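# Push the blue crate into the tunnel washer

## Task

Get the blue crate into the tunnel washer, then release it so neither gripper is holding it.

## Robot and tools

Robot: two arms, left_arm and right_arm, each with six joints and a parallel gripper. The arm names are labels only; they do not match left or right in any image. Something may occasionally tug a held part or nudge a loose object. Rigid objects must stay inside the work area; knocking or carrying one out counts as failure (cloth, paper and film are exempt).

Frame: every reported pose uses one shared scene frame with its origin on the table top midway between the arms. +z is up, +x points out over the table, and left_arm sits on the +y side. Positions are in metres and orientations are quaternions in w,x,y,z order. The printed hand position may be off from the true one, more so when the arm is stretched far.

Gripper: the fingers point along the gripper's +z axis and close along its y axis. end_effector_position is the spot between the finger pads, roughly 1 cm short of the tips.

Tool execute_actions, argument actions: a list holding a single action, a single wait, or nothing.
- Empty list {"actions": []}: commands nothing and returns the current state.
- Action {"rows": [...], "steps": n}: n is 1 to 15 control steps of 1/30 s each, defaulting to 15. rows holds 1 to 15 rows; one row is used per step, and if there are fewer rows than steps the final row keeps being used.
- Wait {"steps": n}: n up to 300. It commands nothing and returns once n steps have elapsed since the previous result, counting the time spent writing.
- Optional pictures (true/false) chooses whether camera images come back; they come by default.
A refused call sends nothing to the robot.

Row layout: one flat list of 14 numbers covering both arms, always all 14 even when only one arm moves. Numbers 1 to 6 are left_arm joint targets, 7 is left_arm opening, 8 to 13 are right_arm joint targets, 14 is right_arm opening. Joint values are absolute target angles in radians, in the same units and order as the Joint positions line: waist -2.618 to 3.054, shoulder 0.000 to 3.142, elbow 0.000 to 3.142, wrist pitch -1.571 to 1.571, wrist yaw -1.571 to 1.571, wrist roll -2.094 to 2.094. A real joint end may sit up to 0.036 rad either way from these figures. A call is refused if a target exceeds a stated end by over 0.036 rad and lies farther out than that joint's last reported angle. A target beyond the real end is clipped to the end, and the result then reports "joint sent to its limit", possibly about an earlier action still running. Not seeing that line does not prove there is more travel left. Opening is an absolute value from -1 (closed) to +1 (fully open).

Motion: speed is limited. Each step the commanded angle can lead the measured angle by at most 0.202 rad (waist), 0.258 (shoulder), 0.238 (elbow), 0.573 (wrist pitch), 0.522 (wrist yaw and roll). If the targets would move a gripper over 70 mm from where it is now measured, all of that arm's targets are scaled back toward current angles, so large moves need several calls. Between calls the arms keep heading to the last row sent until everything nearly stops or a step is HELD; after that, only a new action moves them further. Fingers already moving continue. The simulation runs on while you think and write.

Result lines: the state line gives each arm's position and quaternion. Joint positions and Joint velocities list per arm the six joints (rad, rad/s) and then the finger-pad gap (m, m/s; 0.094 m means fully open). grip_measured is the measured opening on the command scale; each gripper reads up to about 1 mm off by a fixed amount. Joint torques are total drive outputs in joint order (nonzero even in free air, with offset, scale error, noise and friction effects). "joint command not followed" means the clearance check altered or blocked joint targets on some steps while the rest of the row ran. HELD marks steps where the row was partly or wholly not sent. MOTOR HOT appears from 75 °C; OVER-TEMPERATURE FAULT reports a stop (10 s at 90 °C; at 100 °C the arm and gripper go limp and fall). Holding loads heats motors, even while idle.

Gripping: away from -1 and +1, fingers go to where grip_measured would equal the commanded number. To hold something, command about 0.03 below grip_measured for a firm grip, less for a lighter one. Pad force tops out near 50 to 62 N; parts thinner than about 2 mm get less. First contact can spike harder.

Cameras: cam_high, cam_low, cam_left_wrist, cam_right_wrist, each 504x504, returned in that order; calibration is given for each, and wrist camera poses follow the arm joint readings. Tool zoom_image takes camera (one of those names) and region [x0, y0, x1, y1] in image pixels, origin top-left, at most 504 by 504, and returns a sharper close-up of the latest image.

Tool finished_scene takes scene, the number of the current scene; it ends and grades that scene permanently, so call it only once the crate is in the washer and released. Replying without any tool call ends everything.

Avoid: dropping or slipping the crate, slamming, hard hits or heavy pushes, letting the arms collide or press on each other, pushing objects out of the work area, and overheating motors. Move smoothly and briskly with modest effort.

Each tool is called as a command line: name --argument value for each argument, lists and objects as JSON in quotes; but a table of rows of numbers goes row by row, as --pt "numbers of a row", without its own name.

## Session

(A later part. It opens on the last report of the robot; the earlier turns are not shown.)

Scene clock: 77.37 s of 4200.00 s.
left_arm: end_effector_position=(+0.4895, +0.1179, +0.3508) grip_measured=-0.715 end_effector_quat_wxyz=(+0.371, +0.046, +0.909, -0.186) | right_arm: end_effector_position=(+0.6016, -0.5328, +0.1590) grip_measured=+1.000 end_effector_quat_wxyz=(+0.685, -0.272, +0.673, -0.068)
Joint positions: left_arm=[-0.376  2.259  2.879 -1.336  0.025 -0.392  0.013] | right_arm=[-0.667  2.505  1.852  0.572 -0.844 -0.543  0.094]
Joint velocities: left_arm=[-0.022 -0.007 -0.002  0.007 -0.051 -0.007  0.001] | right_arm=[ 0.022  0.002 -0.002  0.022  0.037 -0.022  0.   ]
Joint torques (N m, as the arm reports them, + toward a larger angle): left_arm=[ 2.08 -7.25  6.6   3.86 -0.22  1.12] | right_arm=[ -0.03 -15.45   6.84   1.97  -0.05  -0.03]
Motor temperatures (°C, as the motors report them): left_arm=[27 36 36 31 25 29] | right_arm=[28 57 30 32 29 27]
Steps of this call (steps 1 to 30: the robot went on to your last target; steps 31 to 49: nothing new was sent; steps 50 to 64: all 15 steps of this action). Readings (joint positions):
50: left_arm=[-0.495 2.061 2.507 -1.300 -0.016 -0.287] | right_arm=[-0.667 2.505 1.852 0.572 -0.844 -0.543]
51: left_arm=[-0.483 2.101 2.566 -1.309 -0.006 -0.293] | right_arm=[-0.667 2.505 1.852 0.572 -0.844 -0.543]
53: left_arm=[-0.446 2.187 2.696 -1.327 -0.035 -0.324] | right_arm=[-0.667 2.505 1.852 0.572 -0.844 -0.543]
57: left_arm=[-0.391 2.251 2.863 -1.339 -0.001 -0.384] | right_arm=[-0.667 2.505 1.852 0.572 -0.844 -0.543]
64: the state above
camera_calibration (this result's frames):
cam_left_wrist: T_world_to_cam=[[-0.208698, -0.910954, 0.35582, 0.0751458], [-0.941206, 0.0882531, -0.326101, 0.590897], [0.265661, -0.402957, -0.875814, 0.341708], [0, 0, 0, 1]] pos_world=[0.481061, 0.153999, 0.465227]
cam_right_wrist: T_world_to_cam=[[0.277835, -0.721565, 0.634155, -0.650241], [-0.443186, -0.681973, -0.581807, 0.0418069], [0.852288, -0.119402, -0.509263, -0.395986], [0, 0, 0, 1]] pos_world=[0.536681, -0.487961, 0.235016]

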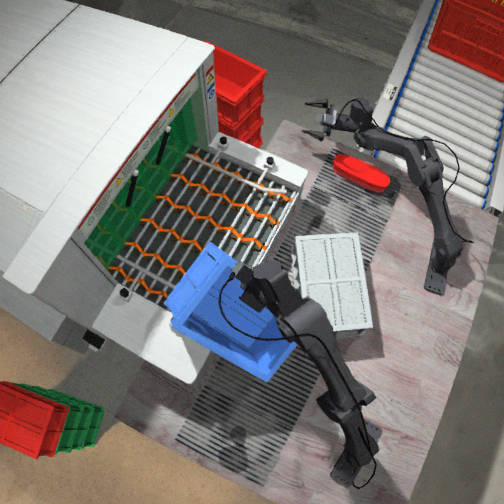

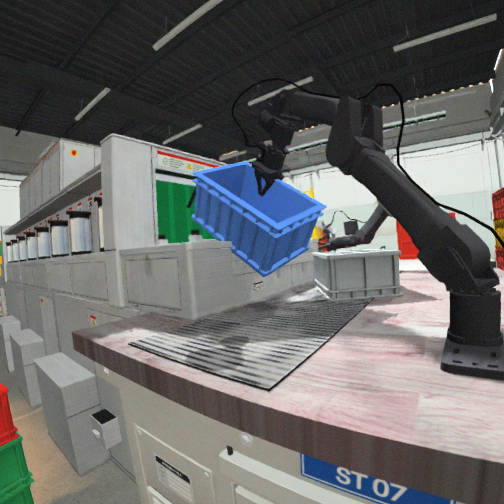

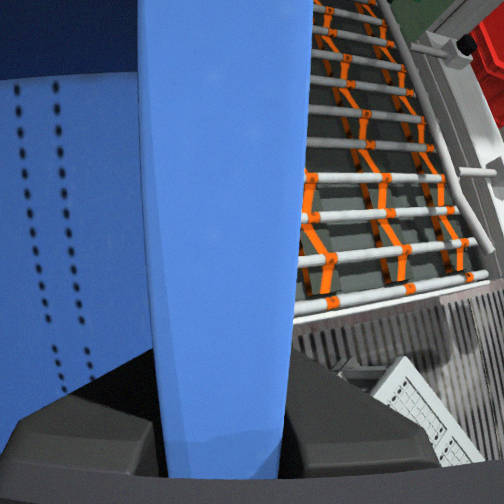

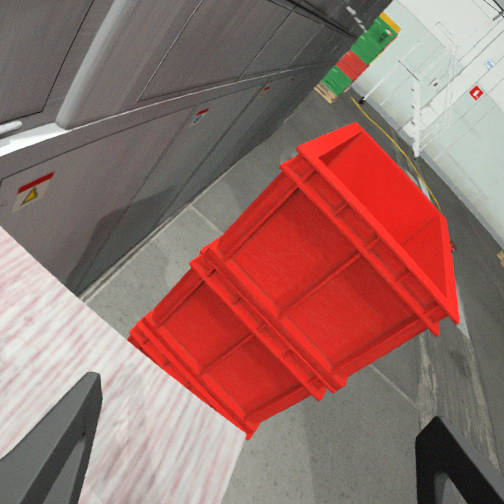

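execute_actions --actions '[{"rows":[[-0.45,2.0,3.1,-1.1,0.0,-0.3,-1,-0.667,2.505,1.852,0.573,-0.844,-0.543,1]],"steps":15}]'

execute_actions --actions '[{"rows":[[-0.45,2.4,3.1,-0.8,0.0,-0.3,-1,-0.667,2.505,1.852,0.573,-0.844,-0.543,1]],"steps":15}]'

Scene clock: 80.60 s of 4200.00 s.
left_arm: end_effector_position=(+0.4489, +0.1135, +0.4266) grip_measured=-0.720 end_effector_quat_wxyz=(+0.435, +0.067, +0.869, -0.227) | right_arm: end_effector_position=(+0.6016, -0.5328, +0.1590) grip_measured=+1.000 end_effector_quat_wxyz=(+0.685, -0.272, +0.673, -0.068)
Joint positions: left_arm=[-0.42   2.168  2.978 -1.356  0.027 -0.387  0.013] | right_arm=[-0.667  2.505  1.852  0.572 -0.844 -0.543  0.094]
Joint velocities: left_arm=[-0.037 -0.208  0.154  0.11   0.022  0.007  0.001] | right_arm=[ 0.002  0.007 -0.002  0.007 -0.022 -0.037  0.   ]
Joint torques (N m, as the arm reports them, + toward a larger angle): left_arm=[ -0.59 -14.57   7.65   2.71  -0.12   0.36] | right_arm=[ -0.02 -15.4    6.79   1.98  -0.05  -0.02]
Motor temperatures (°C, as the motors report them): left_arm=[27 36 36 34 25 29] | right_arm=[28 58 30 32 29 27]
Steps of this call (steps 1 to 15: the robot went on to your last target; steps 16 to 82: nothing new was sent; steps 83 to 97: all 15 steps of this action). Readings (joint positions):
83: left_arm=[-0.379 2.254 2.886 -1.348 0.024 -0.397] | right_arm=[-0.667 2.505 1.852 0.572 -0.844 -0.543]
84: left_arm=[-0.382 2.250 2.892 -1.362 0.021 -0.397] | right_arm=[-0.667 2.505 1.852 0.572 -0.844 -0.543]
86: left_arm=[-0.388 2.241 2.905 -1.368 0.023 -0.396] | right_arm=[-0.667 2.505 1.852 0.572 -0.844 -0.543]
90: left_arm=[-0.401 2.219 2.934 -1.366 0.026 -0.393] | right_arm=[-0.667 2.505 1.852 0.572 -0.844 -0.543]
97: the state above
camera_calibration (this result's frames):
cam_left_wrist: T_world_to_cam=[[-0.308337, -0.868659, 0.387763, 0.0620026], [-0.876727, 0.101307, -0.470199, 0.608823], [0.369159, -0.484942, -0.792813, 0.344622], [0, 0, 0, 1]] pos_world=[0.425669, 0.159303, 0.535446]
cam_right_wrist: T_world_to_cam=[[0.277835, -0.721565, 0.634155, -0.650241], [-0.443186, -0.681973, -0.581807, 0.0418069], [0.852288, -0.119402, -0.509263, -0.395986], [0, 0, 0, 1]] pos_world=[0.536681, -0.487961, 0.235016]

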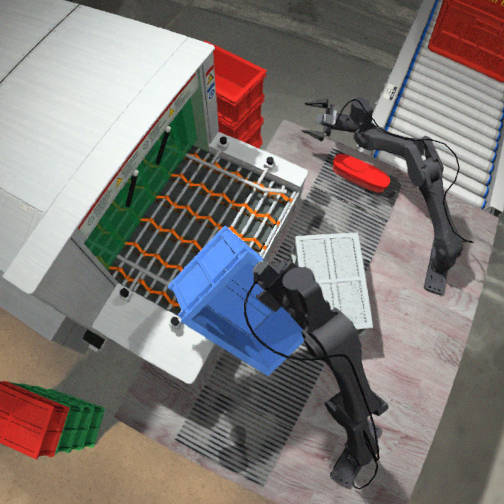

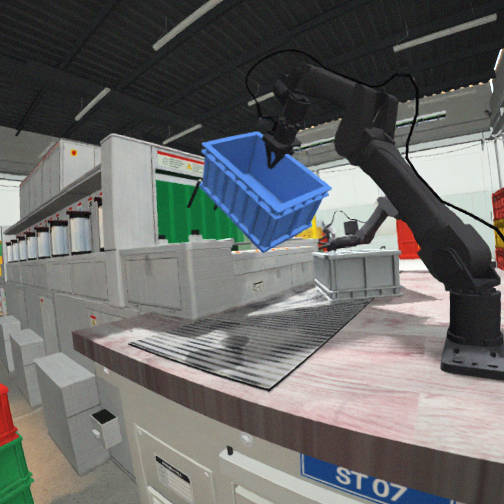

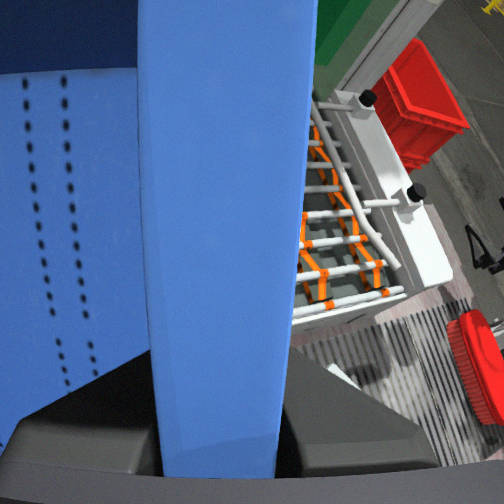

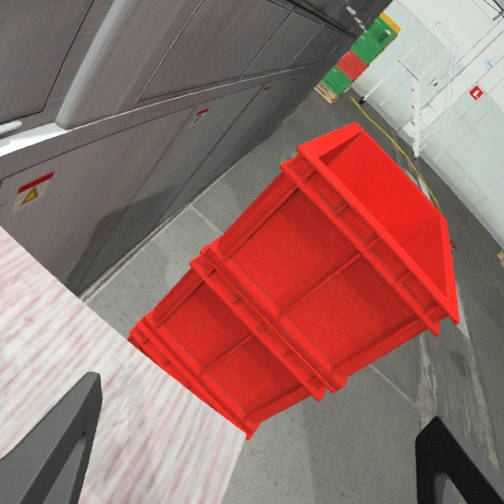

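Scene clock: 81.10 s of 4200.00 s.
left_arm: end_effector_position=(+0.5355, +0.0457, +0.4243) grip_measured=-0.722 end_effector_quat_wxyz=(+0.552, +0.096, +0.789, -0.251) | right_arm: end_effector_position=(+0.6016, -0.5328, +0.1590) grip_measured=+1.000 end_effector_quat_wxyz=(+0.685, -0.272, +0.673, -0.068)
Joint positions: left_arm=[-0.457  2.422  3.081 -0.926 -0.013 -0.309  0.013] | right_arm=[-0.667  2.505  1.852  0.572 -0.844 -0.543  0.094]
Joint velocities: left_arm=[ 0.007  0.007  0.012 -0.007 -0.081 -0.051  0.   ] | right_arm=[-0.007  0.002  0.017  0.081  0.037  0.051  0.   ]
Joint torques (N m, as the arm reports them, + toward a larger angle): left_arm=[  0.62 -13.99   6.71   3.08   0.08   0.12] | right_arm=[  0.03 -15.47   6.86   1.98  -0.03  -0.02]
Motor temperatures (°C, as the motors report them): left_arm=[27 36 36 34 25 29] | right_arm=[28 58 31 32 29 27]
Steps of this call (steps 1 to 15: all 15 steps of this action). Readings (joint positions):
1: left_arm=[-0.422 2.182 3.000 -1.343 0.027 -0.384] | right_arm=[-0.667 2.505 1.852 0.572 -0.844 -0.543]
2: left_arm=[-0.425 2.205 3.033 -1.310 0.023 -0.384] | right_arm=[-0.667 2.505 1.852 0.572 -0.844 -0.543]
4: left_arm=[-0.429 2.274 3.072 -1.180 0.019 -0.368] | right_arm=[-0.667 2.505 1.852 0.572 -0.844 -0.543]
8: left_arm=[-0.442 2.416 3.081 -0.941 0.009 -0.330] | right_arm=[-0.667 2.505 1.852 0.572 -0.844 -0.543]
15: the state above
camera_calibration (this result's frames):
cam_left_wrist: T_world_to_cam=[[-0.437995, -0.832033, 0.340414, 0.118557], [-0.705731, 0.0836721, -0.703522, 0.698775], [0.55687, -0.54838, -0.623839, 0.108606], [0, 0, 0, 1]] pos_world=[0.484595, 0.0997324, 0.518997]
cam_right_wrist: T_world_to_cam=[[0.277835, -0.721565, 0.634155, -0.650241], [-0.443186, -0.681973, -0.581807, 0.0418069], [0.852288, -0.119402, -0.509263, -0.395986], [0, 0, 0, 1]] pos_world=[0.536681, -0.487961, 0.235016]

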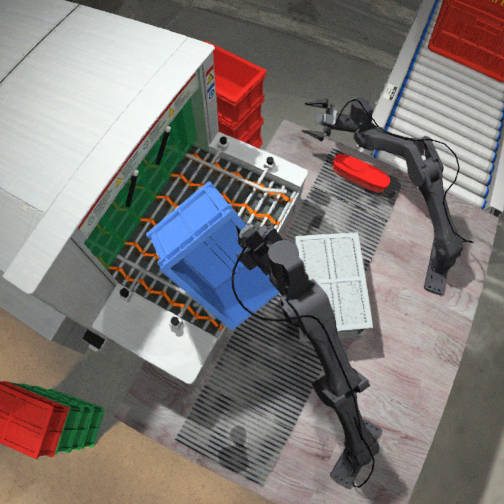

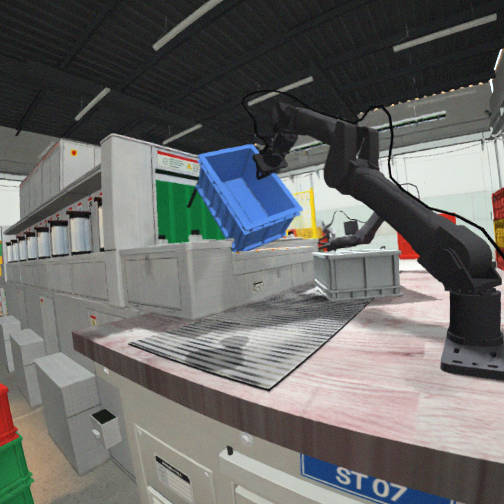

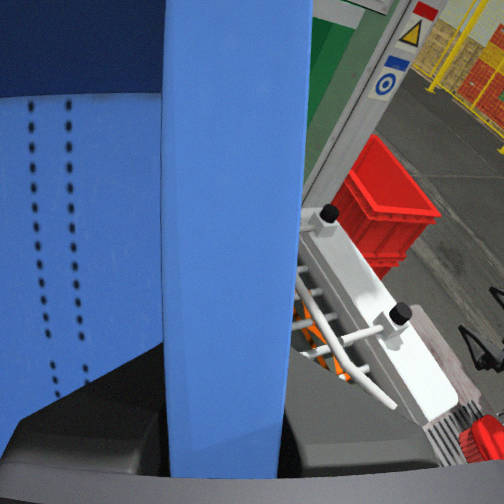

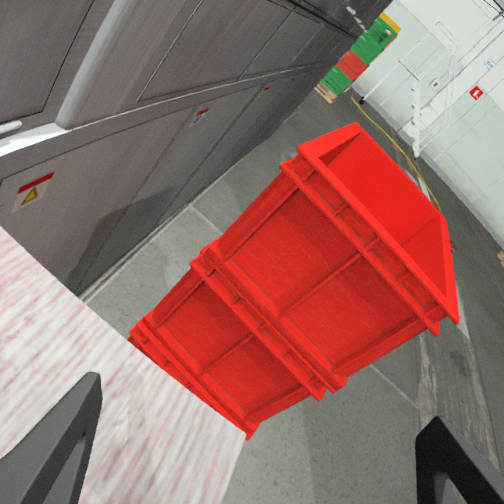

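Over the rollers. Push further in, then release.

execute_actions --actions '[{"rows":[[-0.4,2.8,3.1,-0.5,0.0,-0.3,-1,-0.667,2.505,1.852,0.573,-0.844,-0.543,1]],"steps":15}]'

Scene clock: 84.87 s of 4200.00 s.
left_arm: end_effector_position=(+0.5509, +0.0358, +0.4170) grip_measured=-0.634 end_effector_quat_wxyz=(+0.574, +0.062, +0.778, -0.248) | right_arm: end_effector_position=(+0.6016, -0.5328, +0.1590) grip_measured=+1.000 end_effector_quat_wxyz=(+0.685, -0.272, +0.673, -0.068)
Joint positions: left_arm=[-0.48   2.503  3.148 -0.866 -0.095 -0.349  0.017] | right_arm=[-0.667  2.505  1.852  0.572 -0.844 -0.543  0.094]
Joint velocities: left_arm=[-0.022  0.027  0.017 -0.007 -0.037  0.022  0.   ] | right_arm=[-0.002 -0.017  0.002 -0.081  0.037  0.037  0.   ]
Joint torques (N m, as the arm reports them, + toward a larger angle): left_arm=[ 3.33 -1.68  3.24  3.58  0.54  0.34] | right_arm=[  0.01 -15.4    6.85   1.95  -0.05  -0.02]
Motor temperatures (°C, as the motors report them): left_arm=[27 37 35 36 25 29] | right_arm=[28 58 31 33 29 27]
Steps of this call (steps 1 to 15: the robot went on to your last target; steps 16 to 98: nothing new was sent; steps 99 to 113: all 15 steps of this action). Readings (joint positions):
99: left_arm=[-0.455 2.437 3.086 -0.916 -0.013 -0.312] | right_arm=[-0.667 2.505 1.852 0.572 -0.844 -0.543]
100: left_arm=[-0.455 2.453 3.098 -0.898 -0.016 -0.320] | right_arm=[-0.667 2.505 1.852 0.572 -0.844 -0.543]
102: left_arm=[-0.460 2.476 3.116 -0.874 -0.028 -0.334] | right_arm=[-0.667 2.505 1.852 0.572 -0.844 -0.543]
106: left_arm=[-0.472 2.494 3.135 -0.869 -0.061 -0.342] | right_arm=[-0.667 2.505 1.852 0.572 -0.844 -0.543]
113: the state above
camera_calibration (this result's frames):
cam_left_wrist: T_world_to_cam=[[-0.393977, -0.844562, 0.362626, 0.0864505], [-0.686631, 0.00817295, -0.72696, 0.707274], [0.610999, -0.535396, -0.583122, 0.042763], [0, 0, 0, 1]] pos_world=[0.493568, 0.0901274, 0.507747]
cam_right_wrist: T_world_to_cam=[[0.277835, -0.721565, 0.634155, -0.650241], [-0.443186, -0.681973, -0.581807, 0.0418069], [0.852288, -0.119402, -0.509263, -0.395986], [0, 0, 0, 1]] pos_world=[0.536681, -0.487961, 0.235016]

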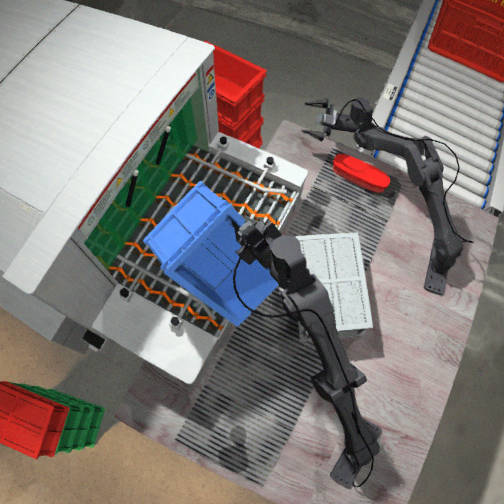

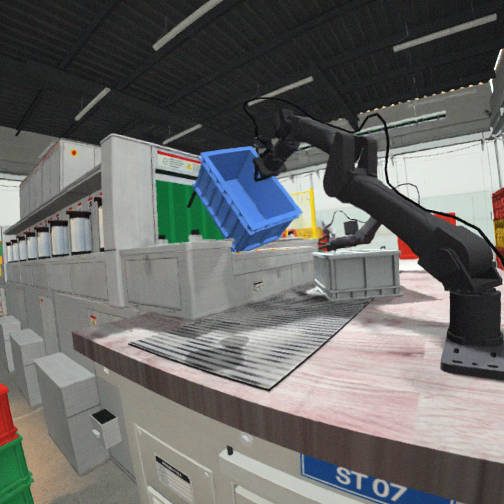

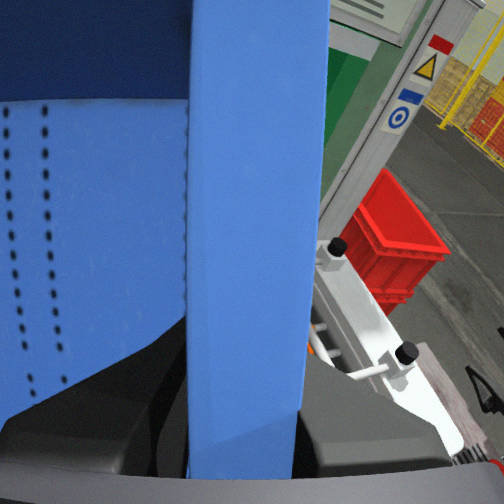

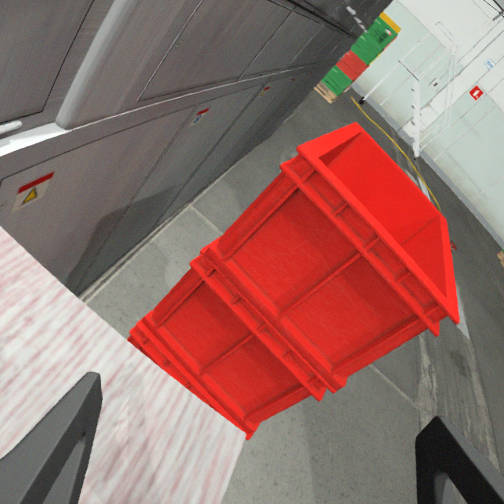

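Tilted crate binds. Release and see.

execute_actions --actions '[{"rows":[[-0.48,2.5,3.1,-0.87,-0.09,-0.35,1,-0.667,2.505,1.852,0.573,-0.844,-0.543,1]],"steps":15}]'

execute_actions --actions '[{"rows":[[-0.48,2.0,3.1,-0.87,-0.09,-0.35,1,-0.667,2.505,1.852,0.573,-0.844,-0.543,1]],"steps":15}]'

Scene clock: 88.27 s of 4200.00 s.
left_arm: end_effector_position=(+0.5549, +0.0264, +0.3879) grip_measured=+1.000 end_effector_quat_wxyz=(+0.550, +0.071, +0.799, -0.233) | right_arm: end_effector_position=(+0.6016, -0.5328, +0.1590) grip_measured=+1.000 end_effector_quat_wxyz=(+0.685, -0.272, +0.673, -0.068)
Joint positions: left_arm=[-0.491  2.513  3.098 -0.877 -0.102 -0.343  0.094] | right_arm=[-0.667  2.505  1.852  0.572 -0.844 -0.543  0.094]
Joint velocities: left_arm=[ 0.007 -0.002  0.027 -0.007  0.081 -0.022  0.   ] | right_arm=[-0.017 -0.022 -0.007  0.007 -0.022  0.037  0.   ]
Joint torques (N m, as the arm reports them, + toward a larger angle): left_arm=[  0.79 -14.     5.5    1.9    0.04  -0.08] | right_arm=[ -0.02 -15.47   6.83   1.98  -0.05  -0.03]
Motor temperatures (°C, as the motors report them): left_arm=[27 36 34 38 26 29] | right_arm=[28 59 31 33 29 27]
Steps of this call (steps 1 to 87: the robot went on to your last target; steps 88 to 102: all 15 steps of this action). Readings (joint positions):
88: left_arm=[-0.500 2.517 3.146 -0.864 -0.199 -0.331] | right_arm=[-0.667 2.505 1.852 0.572 -0.844 -0.543]
89: left_arm=[-0.498 2.513 3.133 -0.862 -0.179 -0.334] | right_arm=[-0.667 2.505 1.852 0.572 -0.844 -0.543]
91: left_arm=[-0.494 2.513 3.116 -0.864 -0.146 -0.337] | right_arm=[-0.667 2.505 1.852 0.572 -0.844 -0.543]
95: left_arm=[-0.491 2.513 3.098 -0.877 -0.117 -0.341] | right_arm=[-0.667 2.505 1.852 0.572 -0.844 -0.543]
102: the state above
camera_calibration (this result's frames):
cam_left_wrist: T_world_to_cam=[[-0.378931, -0.85874, 0.344931, 0.0895229], [-0.725863, 0.0445933, -0.686393, 0.693997], [0.574051, -0.510468, -0.640225, 0.0603363], [0, 0, 0, 1]] pos_world=[0.503034, 0.076729, 0.484104]
cam_right_wrist: T_world_to_cam=[[0.277835, -0.721565, 0.634155, -0.650241], [-0.443186, -0.681973, -0.581807, 0.0418069], [0.852288, -0.119402, -0.509263, -0.395986], [0, 0, 0, 1]] pos_world=[0.536681, -0.487961, 0.235016]

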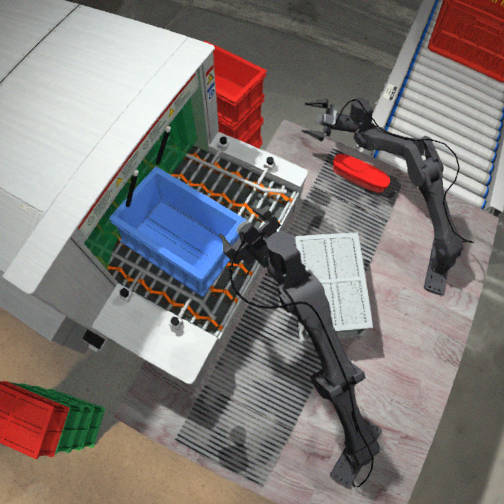

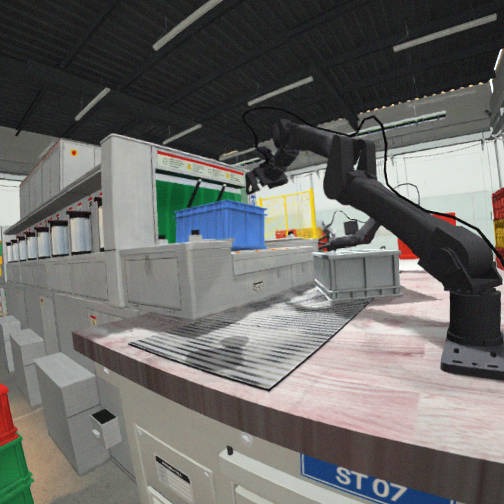

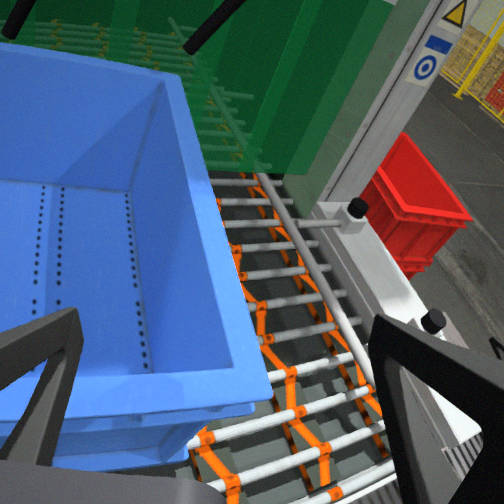

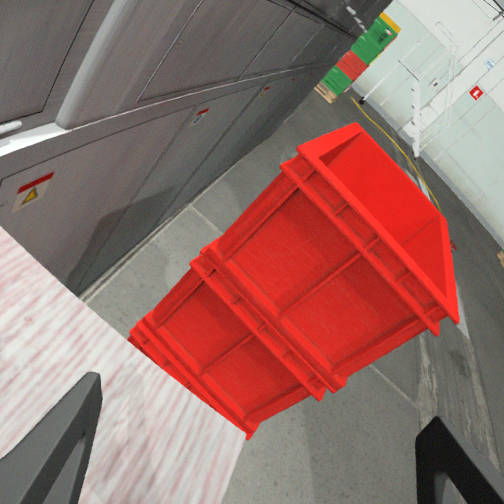

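Scene clock: 88.77 s of 4200.00 s.
left_arm: end_effector_position=(+0.4628, +0.0887, +0.5569) grip_measured=+1.000 end_effector_quat_wxyz=(+0.642, +0.054, +0.710, -0.285) | right_arm: end_effector_position=(+0.6016, -0.5328, +0.1590) grip_measured=+1.000 end_effector_quat_wxyz=(+0.685, -0.272, +0.673, -0.068)
Joint positions: left_arm=[-0.491  2.195  3.081 -0.9   -0.101 -0.343  0.094] | right_arm=[-0.667  2.505  1.852  0.572 -0.844 -0.543  0.094]
Joint velocities: left_arm=[ 0.002 -0.799 -0.007 -0.095 -0.066 -0.022  0.   ] | right_arm=[-0.012  0.012  0.002 -0.037 -0.066 -0.037  0.   ]
Joint torques (N m, as the arm reports them, + toward a larger angle): left_arm=[  0.47 -12.18   5.05   2.01   0.02  -0.03] | right_arm=[  0.02 -15.49   6.86   1.99  -0.05  -0.04]
Motor temperatures (°C, as the motors report them): left_arm=[27 36 34 38 26 29] | right_arm=[28 59 31 33 29 27]
Steps of this call (steps 1 to 15: all 15 steps of this action). Readings (joint positions):
1: left_arm=[-0.491 2.505 3.095 -0.879 -0.101 -0.343] | right_arm=[-0.667 2.505 1.852 0.572 -0.844 -0.543]
2: left_arm=[-0.491 2.494 3.087 -0.887 -0.101 -0.343] | right_arm=[-0.667 2.505 1.852 0.572 -0.844 -0.543]
4: left_arm=[-0.491 2.465 3.081 -0.898 -0.101 -0.343] | right_arm=[-0.667 2.505 1.852 0.572 -0.844 -0.543]
8: left_arm=[-0.491 2.382 3.081 -0.901 -0.101 -0.343] | right_arm=[-0.667 2.505 1.852 0.572 -0.844 -0.543]
15: the state above
camera_calibration (this result's frames):
cam_left_wrist: T_world_to_cam=[[-0.462849, -0.801896, 0.377802, 0.0653391], [-0.550266, -0.0742268, -0.831684, 0.750594], [0.694967, -0.592835, -0.4069, 0.0745748], [0, 0, 0, 1]] pos_world=[0.391441, 0.15232, 0.629916]
cam_right_wrist: T_world_to_cam=[[0.277835, -0.721565, 0.634155, -0.650241], [-0.443186, -0.681973, -0.581807, 0.0418069], [0.852288, -0.119402, -0.509263, -0.395986], [0, 0, 0, 1]] pos_world=[0.536681, -0.487961, 0.235016]

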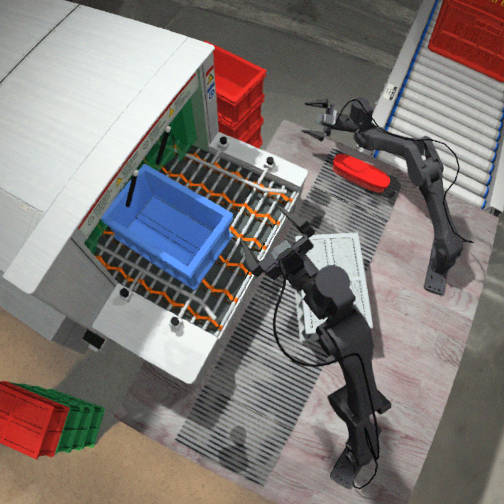

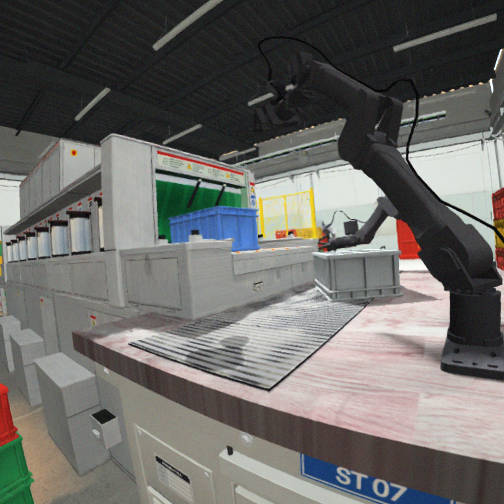

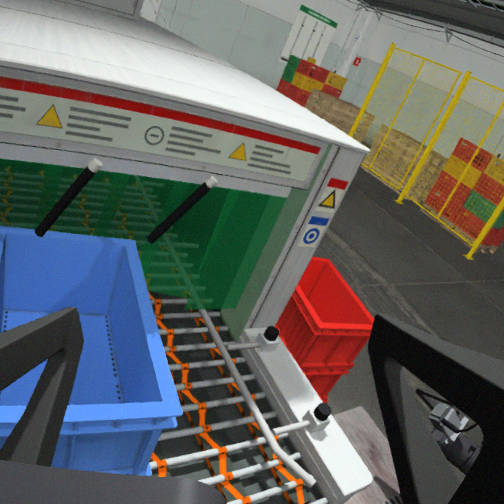

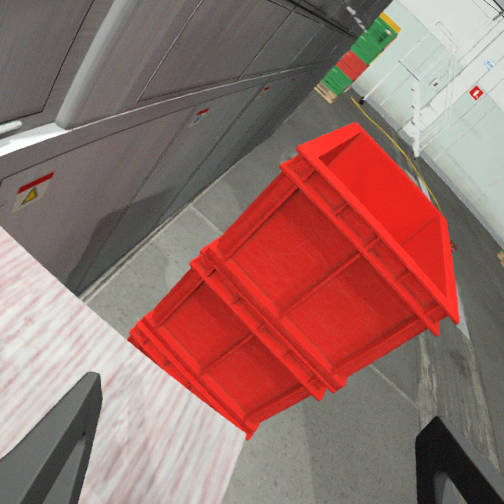

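The conveyor is carrying it in. Wait.

execute_actions --actions '[{"steps":150}]'

Scene clock: 93.77 s of 4200.00 s.
left_arm: end_effector_position=(+0.3771, +0.1465, +0.6616) grip_measured=+1.000 end_effector_quat_wxyz=(+0.712, +0.039, +0.620, -0.327) | right_arm: end_effector_position=(+0.6016, -0.5328, +0.1590) grip_measured=+1.000 end_effector_quat_wxyz=(+0.685, -0.272, +0.673, -0.068)
Joint positions: left_arm=[-0.491  1.998  3.103 -0.872 -0.1   -0.344  0.094] | right_arm=[-0.667  2.505  1.852  0.572 -0.844 -0.543  0.094]
Joint velocities: left_arm=[ 0.012  0.002 -0.012 -0.022  0.022 -0.007  0.   ] | right_arm=[-0.032 -0.017 -0.022  0.051 -0.022 -0.066  0.   ]
Joint torques (N m, as the arm reports them, + toward a larger angle): left_arm=[ 0.91 -6.55  2.81  1.8   0.07 -0.08] | right_arm=[  0.05 -15.43   6.75   1.99  -0.06  -0.03]
Motor temperatures (°C, as the motors report them): left_arm=[27 35 33 37 25 28] | right_arm=[28 59 31 33 29 27]
Steps of this call (steps 1 to 45: the robot went on to your last target; steps 46 to 150: nothing new was sent). Readings (joint positions):
1: left_arm=[-0.491 2.167 3.081 -0.899 -0.101 -0.343] | right_arm=[-0.667 2.505 1.852 0.572 -0.844 -0.543]
2: left_arm=[-0.491 2.139 3.081 -0.898 -0.101 -0.343] | right_arm=[-0.667 2.505 1.852 0.572 -0.844 -0.543]
4: left_arm=[-0.491 2.083 3.081 -0.895 -0.101 -0.343] | right_arm=[-0.667 2.505 1.852 0.572 -0.844 -0.543]
8: left_arm=[-0.491 2.001 3.094 -0.873 -0.101 -0.343] | right_arm=[-0.667 2.505 1.852 0.572 -0.844 -0.543]
150: the state above
All arms were judged still, so your last target was given up. Only a new action makes them travel on or press farther. Fingers that are still opening or closing keep moving.
camera_calibration (this result's frames):
cam_left_wrist: T_world_to_cam=[[-0.541696, -0.748022, 0.383443, 0.050598], [-0.372577, -0.195245, -0.90723, 0.795528], [0.753493, -0.634305, -0.172932, 0.0402186], [0, 0, 0, 1]] pos_world=[0.2935, 0.218682, 0.70928]
cam_right_wrist: T_world_to_cam=[[0.277835, -0.721565, 0.634155, -0.650241], [-0.443186, -0.681973, -0.581807, 0.0418069], [0.852288, -0.119402, -0.509263, -0.395986], [0, 0, 0, 1]] pos_world=[0.536681, -0.487961, 0.235016]

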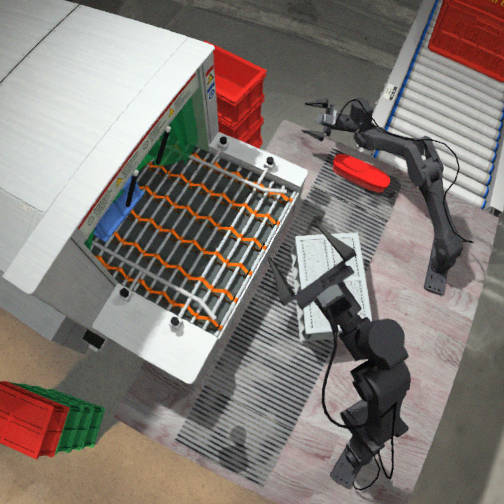

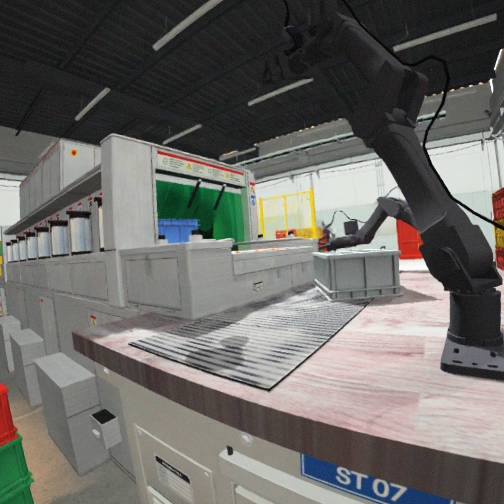

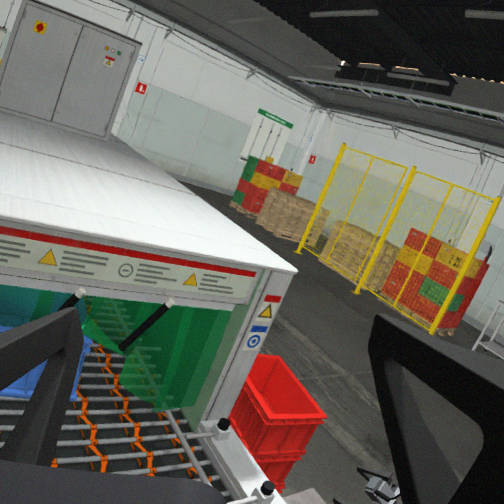

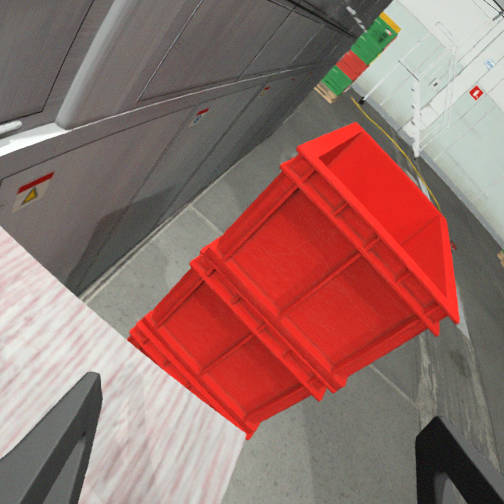

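finished_scene --scene 1

The scene is finished: the task was done.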